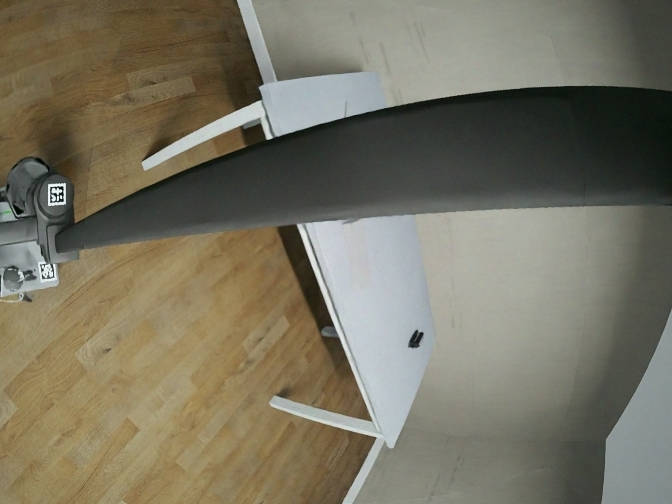

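Call:
{"method": "execute_actions", "body": {"actions": [{"r1":{"base":{"rotate_rad":1.57}}}], "cameras": []}}

Call:
{"method": "execute_actions", "body": {"actions": [{"r1":{"base":{"translate_m":0.3}}}], "cameras": []}}

Call:
{"method": "execute_actions", "body": {"actions": [{"r1":{"base":{"rotate_rad":1.97},"joints":{"head_pan_rad":-1.57,"head_tilt_rad":-0.9,"lift_m":0.9,"wrist_pitch_rad":-0.4}}}], "cameras": []}}

Call:
{"method": "execute_actions", "body": {"actions": [{"r1":{"joints":{"wrist_yaw_rad":0,"gripper_m":0.17}}}], "cameras": []}}

Call:
{"method": "execute_actions", "body": {"actions": [{"r1":{"joints":{"wrist_pitch_rad":-1.57,"wrist_roll_rad":1.57,"lift_m":1.05}}}], "cameras": ["r1_head_camera","r1_wrist_camera"]}}

Scene clock: 28.83 s.
r1.base_odometry: x=-0.370 y=+0.929 heading=-2.763 (m, m, rad; r1's odometry frame)
r1.turned_by_wheels: +1.570 (rad since the last result)
r1.turned_by_imu: +1.573 (rad since the last result)
r1.base_tilt: forward=+0.4 right=-0.5 (deg)
r1.lidar_m: 1.34 0.69 1.74 1.77 1.76 1.49 1.20 1.18 1.28 1.90 2.98 1.48
r1.head_depth_mm: 1981 2145 2308 2261 1791 1489 1271 / 1914 2160 2457 2237 1779 1485 1271 / 1828 2038 2287 2214 1784 1478 1267 / 1736 1926 2159 2222 1773 1471 1259 / 1654 1824 2030 2173 1766 1468 1261 / 1582 1752 1929 2109 1754 1465 1258 / 1516 1660 1843 2009 1751 1458 1257
r1.base_status: done
r1.joint_positions: lift_m=+0.280 arm_m=+0.001 wrist_yaw_rad=+2.914 wrist_pitch_rad=-0.572 wrist_roll_rad=+0.009 gripper_m=+0.037 head_pan_rad=+1.493 head_tilt_rad=-0.593
r1.joint_status: not commanded
r1.motor_effort: left_wheel=-1(9) right_wheel=+2(9) lift_m=+28(28) arm_m=-1(2) wrist_yaw_rad=+0(0) wrist_pitch_rad=+6(6) wrist_roll_rad=+0(0) gripper_m=+0(0) head_pan_rad=+3(3) head_tilt_rad=-2(2) (%)
r1.hand_pose: x=+0.0244 y=+0.0511 z=+0.2599 quat_wxyz=(+0.276, +0.699, +0.120, +0.649) (m; r1's base frame)
r1.wrist_depth_mm: - - - - - - - / 807 869 880 924 929 959 915 / 662 - 702 709 736 734 715 / 571 - 586 597 611 606 619 / 485 498 523 523 530 530 529 / - - - 447 464 466 461 / - - - - 391 405 407
r2.base_odometry: x=+0.000 y=+0.000 heading=+0.000 (m, m, rad; r2's odometry frame)
r2.turned_by_wheels: +0.000 (rad since the last result)
r2.turned_by_imu: +0.000 (rad since the last result)
r2.base_tilt: forward=+0.8 right=+0.0 (deg)
r2.lidar_m: 1.58 1.54 1.63 2.28 2.60 1.81 1.36 1.33 1.40 1.99 2.21 2.09
r2.head_depth_mm: 1568 1583 1571 1575 1560 1569 1562 / 1509 1487 1494 1495 1488 1508 1496 / 1444 1235 1439 - - 1424 1422 / 1385 1187 1366 - - 1365 1376 / 1330 1128 1315 - - 1318 1323 / 1278 1087 1265 - - 1264 1275 / 1239 1039 1220 - - 1222 1230
r2.base_status: not commanded
r2.joint_positions: lift_m=+0.481 arm_m=+0.000 wrist_yaw_rad=+2.916 wrist_pitch_rad=-0.335 wrist_roll_rad=+0.011 gripper_m=+0.037 head_pan_rad=-2.993 head_tilt_rad=+0.011
r2.joint_status: not commanded
r2.motor_effort: left_wheel=+0(0) right_wheel=+0(0) lift_m=+27(27) arm_m=+0(0) wrist_yaw_rad=+0(1) wrist_pitch_rad=+7(7) wrist_roll_rad=+0(1) gripper_m=+1(0) head_pan_rad=-3(3) head_tilt_rad=+1(3) (%)
r2.hand_pose: x=+0.0310 y=+0.0832 z=+0.5129 quat_wxyz=(+0.196, +0.710, +0.038, +0.676) (m; r2's base frame)
r2.wrist_depth_mm: - - - - - - - / - - - - - - - / - - - - - - - / - - - - - - - / - - - 999 - 974 994 / 851 828 - 840 - 830 807 / 711 696 702 697 702 697 676
r3.base_odometry: x=+0.000 y=+0.000 heading=+0.000 (m, m, rad; r3's odometry frame)
r3.turned_by_wheels: +0.000 (rad since the last result)
r3.turned_by_imu: +0.001 (rad since the last result)
r3.base_tilt: forward=-0.5 right=-0.6 (deg)
r3.lidar_m: 3.04 1.83 1.61 1.35 0.82 0.73 0.73 0.87 1.20 1.20 1.30 0.96
r3.head_depth_mm: 2073 3228 3762 3816 3764 3034 2107 / 2038 3182 3910 3931 3985 3075 2121 / 2031 3179 - - - 3153 2141 / 2022 3194 - - - 3146 2151 / 1983 2888 3996 3996 3802 3213 2181 / 1966 2931 3152 3132 3067 2919 2205 / 1767 2571 2595 2543 2572 2532 2209
r3.base_status: not commanded
r3.joint_positions: lift_m=+0.335 arm_m=-0.003 wrist_yaw_rad=+2.927 wrist_pitch_rad=-0.510 wrist_roll_rad=+0.019 gripper_m=+0.037 head_pan_rad=+0.014 head_tilt_rad=-0.002
r3.joint_status: not commanded
r3.motor_effort: left_wheel=+0(0) right_wheel=-1(1) lift_m=+18(19) arm_m=+0(0) wrist_yaw_rad=+0(0) wrist_pitch_rad=+3(3) wrist_roll_rad=+0(0) gripper_m=-1(1) head_pan_rad=+0(0) head_tilt_rad=+2(2) (%)
r3.hand_pose: x=+0.0238 y=+0.0646 z=+0.3272 quat_wxyz=(+0.252, +0.705, +0.102, +0.655) (m; r3's base frame)
r3.wrist_depth_mm: - - - - - - - / 767 - - - - - - / 775 - 817 817 845 860 864 / 666 - 684 691 687 718 717 / 558 576 - 594 603 607 613 / 499 518 - 515 522 519 532 / - - - 457 456 461 471
pictures: none
No camera images: the call's "cameras" was empty. Leave "cameras" out to get every camera's image.

Scene clock: 31.57 s.
r1.base_odometry: x=-0.649 y=+0.818 heading=-2.764 (m, m, rad; r1's odometry frame)
r1.turned_by_wheels: +0.000 (rad since the last result)
r1.turned_by_imu: +0.003 (rad since the last result)
r1.base_tilt: forward=+0.3 right=-0.5 (deg)
r1.lidar_m: 1.07 1.06 0.45 1.90 1.88 1.83 1.48 1.46 1.57 2.35 1.26 1.35
r1.head_depth_mm: 1681 1788 1894 2008 1791 1490 1247 / 1898 2029 2189 2183 1779 1484 1272 / 1944 2178 2424 2214 1784 1472 1260 / 1851 2057 2297 2209 1770 1472 1259 / 1778 1964 2183 2210 1756 1469 1259 / 1692 1856 2070 2205 1766 1463 1257 / 1624 1781 1965 2092 1750 1465 1254
r1.base_status: done
r1.joint_positions: lift_m=+0.280 arm_m=+0.001 wrist_yaw_rad=+2.914 wrist_pitch_rad=-0.572 wrist_roll_rad=+0.009 gripper_m=+0.037 head_pan_rad=+1.493 head_tilt_rad=-0.593
r1.joint_status: not commanded
r1.motor_effort: left_wheel=-1(7) right_wheel=+2(8) lift_m=+28(29) arm_m=+0(1) wrist_yaw_rad=-1(0) wrist_pitch_rad=+6(6) wrist_roll_rad=+0(0) gripper_m=+0(1) head_pan_rad=+3(3) head_tilt_rad=-3(2) (%)
r1.hand_pose: x=+0.0244 y=+0.0511 z=+0.2599 quat_wxyz=(+0.276, +0.699, +0.120, +0.649) (m; r1's base frame)
r1.wrist_depth_mm: - - - - - 440 - / 827 912 897 902 924 862 914 / 680 - 699 712 694 720 731 / 573 - 588 597 593 622 632 / 491 490 523 522 520 527 532 / - - - 444 464 451 462 / - - - - 393 403 408
r2.base_odometry: x=+0.000 y=+0.000 heading=+0.000 (m, m, rad; r2's odometry frame)
r2.turned_by_wheels: +0.000 (rad since the last result)
r2.turned_by_imu: +0.000 (rad since the last result)
r2.base_tilt: forward=+0.9 right=+0.0 (deg)
r2.lidar_m: 1.58 1.54 1.63 2.28 2.59 1.80 1.36 1.33 1.40 2.00 2.21 2.09
r2.head_depth_mm: 1582 1577 1574 1564 1554 1570 1561 / 1508 1488 1486 1511 1503 1506 1496 / 1442 1235 1432 - - 1409 1433 / 1378 1186 1372 - - 1356 1379 / 1335 1133 1319 - - 1316 1327 / 1277 1092 1268 - - 1268 1274 / 1228 1042 1226 - - 1226 1223
r2.base_status: not commanded
r2.joint_positions: lift_m=+0.481 arm_m=+0.000 wrist_yaw_rad=+2.916 wrist_pitch_rad=-0.335 wrist_roll_rad=+0.011 gripper_m=+0.037 head_pan_rad=-2.993 head_tilt_rad=+0.011
r2.joint_status: not commanded
r2.motor_effort: left_wheel=+0(0) right_wheel=+0(0) lift_m=+27(27) arm_m=+0(0) wrist_yaw_rad=+1(1) wrist_pitch_rad=+7(7) wrist_roll_rad=+0(0) gripper_m=-1(0) head_pan_rad=-3(3) head_tilt_rad=+2(2) (%)
r2.hand_pose: x=+0.0310 y=+0.0832 z=+0.5129 quat_wxyz=(+0.196, +0.710, +0.038, +0.676) (m; r2's base frame)
r2.wrist_depth_mm: - - - - - - - / - - - - - - - / - - - - - - - / - - - - - - - / - - - - - - 991 / 814 826 - 810 - 816 823 / 696 700 698 694 687 692 682
r3.base_odometry: x=+0.000 y=+0.000 heading=+0.000 (m, m, rad; r3's odometry frame)
r3.turned_by_wheels: +0.000 (rad since the last result)
r3.turned_by_imu: +0.000 (rad since the last result)
r3.base_tilt: forward=-0.4 right=-0.7 (deg)
r3.lidar_m: 3.00 1.84 1.61 1.35 0.82 0.73 0.73 0.86 1.20 1.20 1.30 0.96
r3.head_depth_mm: 2074 3271 3797 3828 3791 3081 2090 / 2042 3187 3978 3886 - 3077 2125 / 2024 3117 - - - 3045 2143 / 1993 3120 - - - 3160 2154 / 1998 2881 - 3844 3845 3190 2171 / 1992 2977 3160 3115 3076 2978 2204 / 1774 2560 2629 2598 2578 2515 2194
r3.base_status: not commanded
r3.joint_positions: lift_m=+0.335 arm_m=-0.003 wrist_yaw_rad=+2.927 wrist_pitch_rad=-0.510 wrist_roll_rad=+0.019 gripper_m=+0.037 head_pan_rad=+0.014 head_tilt_rad=-0.002
r3.joint_status: not commanded
r3.motor_effort: left_wheel=+0(0) right_wheel=-1(1) lift_m=+19(19) arm_m=+0(0) wrist_yaw_rad=+0(0) wrist_pitch_rad=+4(4) wrist_roll_rad=+0(0) gripper_m=+0(0) head_pan_rad=+0(0) head_tilt_rad=+2(2) (%)
r3.hand_pose: x=+0.0238 y=+0.0646 z=+0.3272 quat_wxyz=(+0.252, +0.705, +0.102, +0.655) (m; r3's base frame)
r3.wrist_depth_mm: - - - - - - - / 799 - - - - - - / 753 - 826 817 835 858 863 / 661 - 677 685 704 701 715 / 566 571 - 584 600 597 623 / 496 506 - 513 520 532 530 / - - - 460 456 469 473
pictures: none
No camera images: the call's "cameras" was empty. Leave "cameras" out to get every camera's image.

Scene clock: 38.03 s.
r1.base_odometry: x=-0.649 y=+0.818 heading=-0.794 (m, m, rad; r1's odometry frame)
r1.turned_by_wheels: +1.970 (rad since the last result)
r1.turned_by_imu: +1.982 (rad since the last result)
r1.base_tilt: forward=+0.4 right=-0.5 (deg)
r1.lidar_m: 1.87 1.94 1.51 1.45 1.51 2.05 2.87 1.26 1.10 1.06 0.45 1.90
r1.head_depth_mm: 1217 908 760 - - 1254 1148 / 1219 906 761 682 - 1267 1150 / 1199 903 758 668 - - - / 1200 899 755 665 - - - / 1199 898 753 676 - 1258 1154 / 1201 893 752 649 907 1225 1140 / 1284 1424 749 659 1361 1259 1136
r1.base_status: done
r1.joint_positions: lift_m=+0.900 arm_m=+0.001 wrist_yaw_rad=+2.914 wrist_pitch_rad=-0.418 wrist_roll_rad=+0.009 gripper_m=+0.037 head_pan_rad=-1.563 head_tilt_rad=-0.889
r1.joint_status: all done
r1.motor_effort: left_wheel=-1(10) right_wheel=+2(8) lift_m=+34(37) arm_m=-1(1) wrist_yaw_rad=+0(0) wrist_pitch_rad=+8(8) wrist_roll_rad=+0(0) gripper_m=-1(0) head_pan_rad=-4(46) head_tilt_rad=-4(21) (%)
r1.hand_pose: x=+0.0294 y=+0.0725 z=+0.9126 quat_wxyz=(+0.225, +0.707, +0.066, +0.668) (m; r1's base frame)
r1.wrist_depth_mm: - - - - - - - / - - - - - - - / - - - - - - - / - - - - - - - / - - - - - - - / - - - - - - - / - - - - - - -
r2.base_odometry: x=+0.000 y=+0.000 heading=+0.000 (m, m, rad; r2's odometry frame)
r2.turned_by_wheels: +0.000 (rad since the last result)
r2.turned_by_imu: +0.000 (rad since the last result)
r2.base_tilt: forward=+0.9 right=+0.0 (deg)
r2.lidar_m: 1.59 1.54 1.62 2.28 2.60 1.80 1.37 1.33 1.41 2.00 2.21 2.09
r2.head_depth_mm: 1580 1585 1575 1578 1563 1571 1567 / 1509 1491 1485 1503 1499 1492 1502 / 1447 1240 1425 - - 1418 1433 / 1384 1193 1370 - - 1364 1370 / 1333 1129 1318 - - 1329 1325 / 1276 1090 1272 - - 1261 1272 / 1231 1040 1223 - - 1222 1235
r2.base_status: not commanded
r2.joint_positions: lift_m=+0.481 arm_m=+0.000 wrist_yaw_rad=+2.916 wrist_pitch_rad=-0.335 wrist_roll_rad=+0.011 gripper_m=+0.037 head_pan_rad=-2.993 head_tilt_rad=+0.011
r2.joint_status: not commanded
r2.motor_effort: left_wheel=+1(0) right_wheel=+0(0) lift_m=+27(27) arm_m=+0(0) wrist_yaw_rad=+1(1) wrist_pitch_rad=+8(7) wrist_roll_rad=+0(0) gripper_m=-1(0) head_pan_rad=-3(3) head_tilt_rad=+2(2) (%)
r2.hand_pose: x=+0.0310 y=+0.0832 z=+0.5129 quat_wxyz=(+0.196, +0.710, +0.038, +0.676) (m; r2's base frame)
r2.wrist_depth_mm: - - - - - - - / - - - - - - - / - - - - - - - / - - - - - - - / - - - - - 991 959 / 819 831 - 803 - 802 810 / 703 693 695 694 695 688 682
r3.base_odometry: x=+0.000 y=+0.000 heading=+0.000 (m, m, rad; r3's odometry frame)
r3.turned_by_wheels: +0.000 (rad since the last result)
r3.turned_by_imu: +0.001 (rad since the last result)
r3.base_tilt: forward=-0.4 right=-0.6 (deg)
r3.lidar_m: 3.02 1.83 1.61 1.36 0.82 0.73 0.73 0.87 1.20 1.20 1.29 0.96
r3.head_depth_mm: 2040 3267 3728 3878 3889 3038 2095 / 2050 3198 3854 3913 - 3106 2138 / 2023 3134 - - - 3104 2123 / 2003 3105 - - - 3144 2156 / 1995 2843 3982 3917 3743 3191 2181 / 1970 2927 3176 3057 3099 2884 2180 / 1775 2557 2601 2626 2548 2520 2213
r3.base_status: not commanded
r3.joint_positions: lift_m=+0.335 arm_m=-0.003 wrist_yaw_rad=+2.927 wrist_pitch_rad=-0.510 wrist_roll_rad=+0.019 gripper_m=+0.037 head_pan_rad=+0.014 head_tilt_rad=-0.002
r3.joint_status: not commanded
r3.motor_effort: left_wheel=+0(1) right_wheel=-1(1) lift_m=+19(19) arm_m=+0(0) wrist_yaw_rad=+0(0) wrist_pitch_rad=+3(4) wrist_roll_rad=+0(0) gripper_m=+0(1) head_pan_rad=+0(0) head_tilt_rad=+2(2) (%)
r3.hand_pose: x=+0.0238 y=+0.0646 z=+0.3272 quat_wxyz=(+0.252, +0.705, +0.102, +0.655) (m; r3's base frame)
r3.wrist_depth_mm: - - - - - - - / 780 - - - - - - / 751 - 805 827 849 865 859 / 646 - 677 675 696 713 714 / 557 566 - 589 604 609 614 / 495 514 - 518 525 522 519 / - - - 456 455 475 466
pictures: none
No camera images: the call's "cameras" was empty. Leave "cameras" out to get every camera's image.

Scene clock: 40.50 s.
r1.base_odometry: x=-0.649 y=+0.818 heading=-0.794 (m, m, rad; r1's odometry frame)
r1.turned_by_wheels: +0.000 (rad since the last result)
r1.turned_by_imu: +0.000 (rad since the last result)
r1.base_tilt: forward=+0.4 right=-0.5 (deg)
r1.lidar_m: 1.87 1.94 1.52 1.46 1.51 2.06 2.87 1.26 1.09 1.05 0.45 1.90
r1.head_depth_mm: 1219 907 760 - - - 1134 / 1221 907 760 681 - - 1145 / 1202 904 767 - - - 1158 / 1201 899 755 - 1396 1250 1157 / 1205 896 753 649 1415 1262 1143 / 1206 894 751 648 1364 1227 1139 / 1282 1420 751 659 1366 1257 1136
r1.base_status: not commanded
r1.joint_positions: lift_m=+0.900 arm_m=+0.001 wrist_yaw_rad=+0.002 wrist_pitch_rad=-0.418 wrist_roll_rad=+0.009 gripper_m=+0.170 head_pan_rad=-1.563 head_tilt_rad=-0.889
r1.joint_status: all done
r1.motor_effort: left_wheel=-2(1) right_wheel=+2(2) lift_m=+34(35) arm_m=-1(1) wrist_yaw_rad=-2(2) wrist_pitch_rad=+8(8) wrist_roll_rad=+0(0) gripper_m=+0(90) head_pan_rad=-4(4) head_tilt_rad=-4(4) (%)
r1.hand_pose: x=-0.0211 y=-0.3706 z=+0.9126 quat_wxyz=(+0.689, +0.147, -0.694, -0.147) (m; r1's base frame)
r1.wrist_depth_mm: - - - - - - - / - - - - - - - / - - 639 661 677 700 703 / - 484 497 506 509 526 530 / - 392 402 406 416 375 421 / - 332 340 343 348 348 330 / 279 290 291 300 301 298 -
r2.base_odometry: x=+0.000 y=+0.000 heading=+0.000 (m, m, rad; r2's odometry frame)
r2.turned_by_wheels: +0.000 (rad since the last result)
r2.turned_by_imu: +0.000 (rad since the last result)
r2.base_tilt: forward=+0.7 right=+0.0 (deg)
r2.lidar_m: 1.58 1.54 1.63 2.27 2.59 1.80 1.36 1.33 1.40 1.99 2.21 2.09
r2.head_depth_mm: 1575 1568 1575 1572 1569 1578 1566 / 1499 1494 1498 1500 1496 1499 1500 / 1438 1238 1433 - - 1421 1433 / 1387 1189 1369 - - 1361 1371 / 1331 1134 1314 - - 1323 1325 / 1277 1083 1271 - - 1259 1272 / 1230 1038 1225 - - 1222 1234
r2.base_status: not commanded
r2.joint_positions: lift_m=+0.481 arm_m=+0.000 wrist_yaw_rad=+2.916 wrist_pitch_rad=-0.335 wrist_roll_rad=+0.011 gripper_m=+0.037 head_pan_rad=-2.993 head_tilt_rad=+0.011
r2.joint_status: not commanded
r2.motor_effort: left_wheel=+1(0) right_wheel=-1(0) lift_m=+27(27) arm_m=+0(0) wrist_yaw_rad=+1(1) wrist_pitch_rad=+7(7) wrist_roll_rad=+0(0) gripper_m=+1(1) head_pan_rad=-3(3) head_tilt_rad=+2(2) (%)
r2.hand_pose: x=+0.0310 y=+0.0832 z=+0.5129 quat_wxyz=(+0.196, +0.710, +0.038, +0.676) (m; r2's base frame)
r2.wrist_depth_mm: - - - - - - - / - - - - - - - / - - - - - - - / - - - - - - - / - - - - - 984 - / 845 834 - 831 - 818 807 / 707 706 696 688 684 709 702
r3.base_odometry: x=+0.000 y=+0.000 heading=+0.000 (m, m, rad; r3's odometry frame)
r3.turned_by_wheels: +0.000 (rad since the last result)
r3.turned_by_imu: +0.000 (rad since the last result)
r3.base_tilt: forward=-0.4 right=-0.8 (deg)
r3.lidar_m: 3.02 1.84 1.61 1.35 0.82 0.73 0.73 0.87 1.20 1.20 1.29 0.97
r3.head_depth_mm: 2042 3246 3767 3826 3908 3065 2091 / 2058 3167 3895 3908 3928 3119 2123 / 2040 3160 - - - 3096 2137 / 2014 3099 - - - 3203 2167 / 2001 2873 - 3892 3841 3192 2183 / 1975 2891 3160 3133 3090 2927 2177 / 1783 2570 2620 2589 2567 2545 2190
r3.base_status: not commanded
r3.joint_positions: lift_m=+0.335 arm_m=-0.003 wrist_yaw_rad=+2.927 wrist_pitch_rad=-0.510 wrist_roll_rad=+0.019 gripper_m=+0.037 head_pan_rad=+0.014 head_tilt_rad=-0.002
r3.joint_status: not commanded
r3.motor_effort: left_wheel=+0(0) right_wheel=-1(1) lift_m=+19(19) arm_m=+0(0) wrist_yaw_rad=+0(1) wrist_pitch_rad=+3(3) wrist_roll_rad=+0(0) gripper_m=-1(1) head_pan_rad=+1(0) head_tilt_rad=+3(3) (%)
r3.hand_pose: x=+0.0238 y=+0.0646 z=+0.3272 quat_wxyz=(+0.252, +0.705, +0.102, +0.655) (m; r3's base frame)
r3.wrist_depth_mm: - - - - - - - / 775 - - - - - - / 762 - 798 817 854 841 886 / 664 - 670 684 700 711 713 / 566 562 - 594 597 597 617 / 504 512 - 511 526 521 521 / - - - 459 451 463 468
pictures: none
No camera images: the call's "cameras" was empty. Leave "cameras" out to get every camera's image.

Scene clock: 42.70 s.
r1.base_odometry: x=-0.649 y=+0.818 heading=-0.794 (m, m, rad; r1's odometry frame)
r1.turned_by_wheels: +0.000 (rad since the last result)
r1.turned_by_imu: +0.000 (rad since the last result)
r1.base_tilt: forward=+0.4 right=-0.5 (deg)
r1.lidar_m: 1.87 1.94 1.52 1.46 1.51 2.05 2.87 1.26 1.10 1.05 0.45 1.90
r1.head_depth_mm: - - - - - 1263 1149 / - - - - - 1247 1144 / - - - - - - - / 1200 898 761 - - 1231 1156 / 1204 896 754 663 - 1242 1143 / 1209 893 752 648 1345 1223 1138 / 1283 1421 750 659 1365 1258 1135
r1.base_status: not commanded
r1.joint_positions: lift_m=+1.050 arm_m=+0.001 wrist_yaw_rad=+0.001 wrist_pitch_rad=-1.563 wrist_roll_rad=+1.564 gripper_m=+0.170 head_pan_rad=-1.563 head_tilt_rad=-0.889
r1.joint_status: all done
r1.motor_effort: left_wheel=-1(1) right_wheel=+2(2) lift_m=+35(36) arm_m=-1(1) wrist_yaw_rad=-1(1) wrist_pitch_rad=-3(5) wrist_roll_rad=+2(3) gripper_m=+0(0) head_pan_rad=-3(4) head_tilt_rad=-4(4) (%)
r1.hand_pose: x=-0.0216 y=-0.1238 z=+0.9322 quat_wxyz=(+0.003, +0.003, -0.710, -0.705) (m; r1's base frame)
r1.wrist_depth_mm: 318 - - - - - - / 322 - - - - - - / 334 - - - - - - / 339 - - - - - - / 345 - - - - - - / - 629 - - - - - / 372 - - - - - -
r2.base_odometry: x=+0.000 y=+0.000 heading=+0.000 (m, m, rad; r2's odometry frame)
r2.turned_by_wheels: +0.000 (rad since the last result)
r2.turned_by_imu: +0.000 (rad since the last result)
r2.base_tilt: forward=+0.9 right=+0.1 (deg)
r2.lidar_m: 1.58 1.55 1.62 2.28 2.60 1.80 1.37 1.33 1.40 1.99 2.20 2.09
r2.head_depth_mm: 1571 1569 1576 1574 1563 1566 1571 / 1496 1497 1487 1500 1493 1493 1506 / 1443 1237 1432 - - 1416 1429 / 1384 1190 1374 - - 1362 1374 / 1338 1134 1325 - - 1320 1321 / 1278 1090 1266 - - 1264 1274 / 1231 1039 1225 - - 1217 1226
r2.base_status: not commanded
r2.joint_positions: lift_m=+0.481 arm_m=+0.000 wrist_yaw_rad=+2.916 wrist_pitch_rad=-0.335 wrist_roll_rad=+0.011 gripper_m=+0.037 head_pan_rad=-2.993 head_tilt_rad=+0.011
r2.joint_status: not commanded
r2.motor_effort: left_wheel=+0(1) right_wheel=+0(0) lift_m=+27(27) arm_m=+0(0) wrist_yaw_rad=+1(1) wrist_pitch_rad=+7(7) wrist_roll_rad=+0(0) gripper_m=+0(1) head_pan_rad=-3(3) head_tilt_rad=+2(2) (%)
r2.hand_pose: x=+0.0310 y=+0.0832 z=+0.5129 quat_wxyz=(+0.196, +0.710, +0.038, +0.676) (m; r2's base frame)
r2.wrist_depth_mm: - - - - - - - / - - - - - - - / - - - - - - - / - - - - - - - / - - - 994 - - 970 / 814 825 - 809 - 814 807 / 697 692 683 690 692 690 676
r3.base_odometry: x=+0.000 y=+0.000 heading=+0.000 (m, m, rad; r3's odometry frame)
r3.turned_by_wheels: +0.000 (rad since the last result)
r3.turned_by_imu: +0.000 (rad since the last result)
r3.base_tilt: forward=-0.4 right=-0.7 (deg)
r3.lidar_m: 3.02 1.84 1.61 1.36 0.82 0.73 0.73 0.87 1.20 1.20 1.29 0.96
r3.head_depth_mm: 2056 3266 3769 3870 3875 3014 2090 / 2038 3229 3923 3950 3982 3065 2126 / 2061 3161 - - - 3131 2145 / 2024 3098 - - - 3175 2175 / 1998 2844 3903 3880 3890 3213 2184 / 1993 2913 3091 3112 3097 2912 2182 / 1803 2564 2613 2585 2573 2557 2180
r3.base_status: not commanded
r3.joint_positions: lift_m=+0.335 arm_m=-0.003 wrist_yaw_rad=+2.927 wrist_pitch_rad=-0.510 wrist_roll_rad=+0.019 gripper_m=+0.037 head_pan_rad=+0.014 head_tilt_rad=-0.002
r3.joint_status: not commanded
r3.motor_effort: left_wheel=+0(0) right_wheel=-1(1) lift_m=+19(19) arm_m=+0(0) wrist_yaw_rad=+0(1) wrist_pitch_rad=+3(4) wrist_roll_rad=+0(0) gripper_m=-1(1) head_pan_rad=+0(0) head_tilt_rad=+3(3) (%)
r3.hand_pose: x=+0.0238 y=+0.0646 z=+0.3272 quat_wxyz=(+0.252, +0.705, +0.102, +0.655) (m; r3's base frame)
r3.wrist_depth_mm: - - - - - - - / 777 - - - - - - / 771 - 807 832 834 855 870 / 655 - 687 696 707 707 728 / 567 562 - 581 595 597 604 / 497 521 - 511 529 525 536 / - - - 457 466 467 470
pictures: r1_head_camera (sideways: a quarter turn clockwise sets it upright), r1_wrist_camera
camera_calibration (this result's frames):
r1_head_camera: T_world_to_cam=[[-0.0353151, 0.796819, -0.603185, 0.810227], [0.999285, 0.0363135, -0.010535, 0.0130789], [0.0135093, -0.603126, -0.797532, 0.997503], [0, 0, 0, 1]] pos_world=[0.00206814, -0.0444594, 1.2844]
r1_wrist_camera: T_world_to_cam=[[-0.0522606, 0.998582, -0.0101656, 0.133767], [0.984449, 0.0532253, 0.167414, -0.0976968], [0.167717, -0.0012584, -0.985834, 1.08545], [0, 0, 0, 1]] pos_world=[-0.0788808, -0.127012, 1.08779]
Images, in order (width x height): r1_head_camera 896x504, r1_wrist_camera 644x364.

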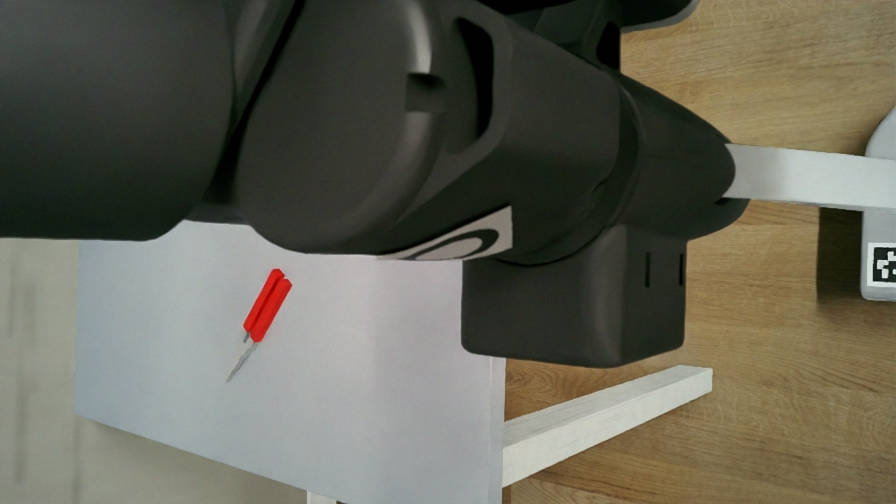

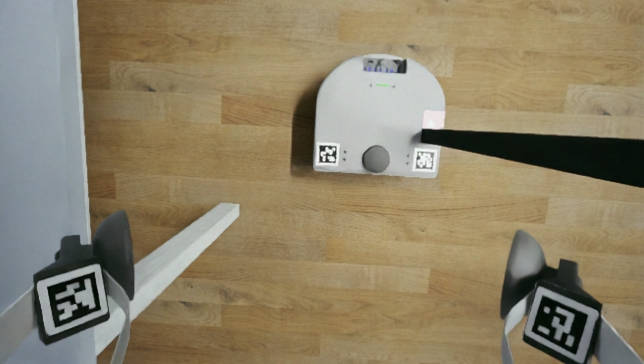

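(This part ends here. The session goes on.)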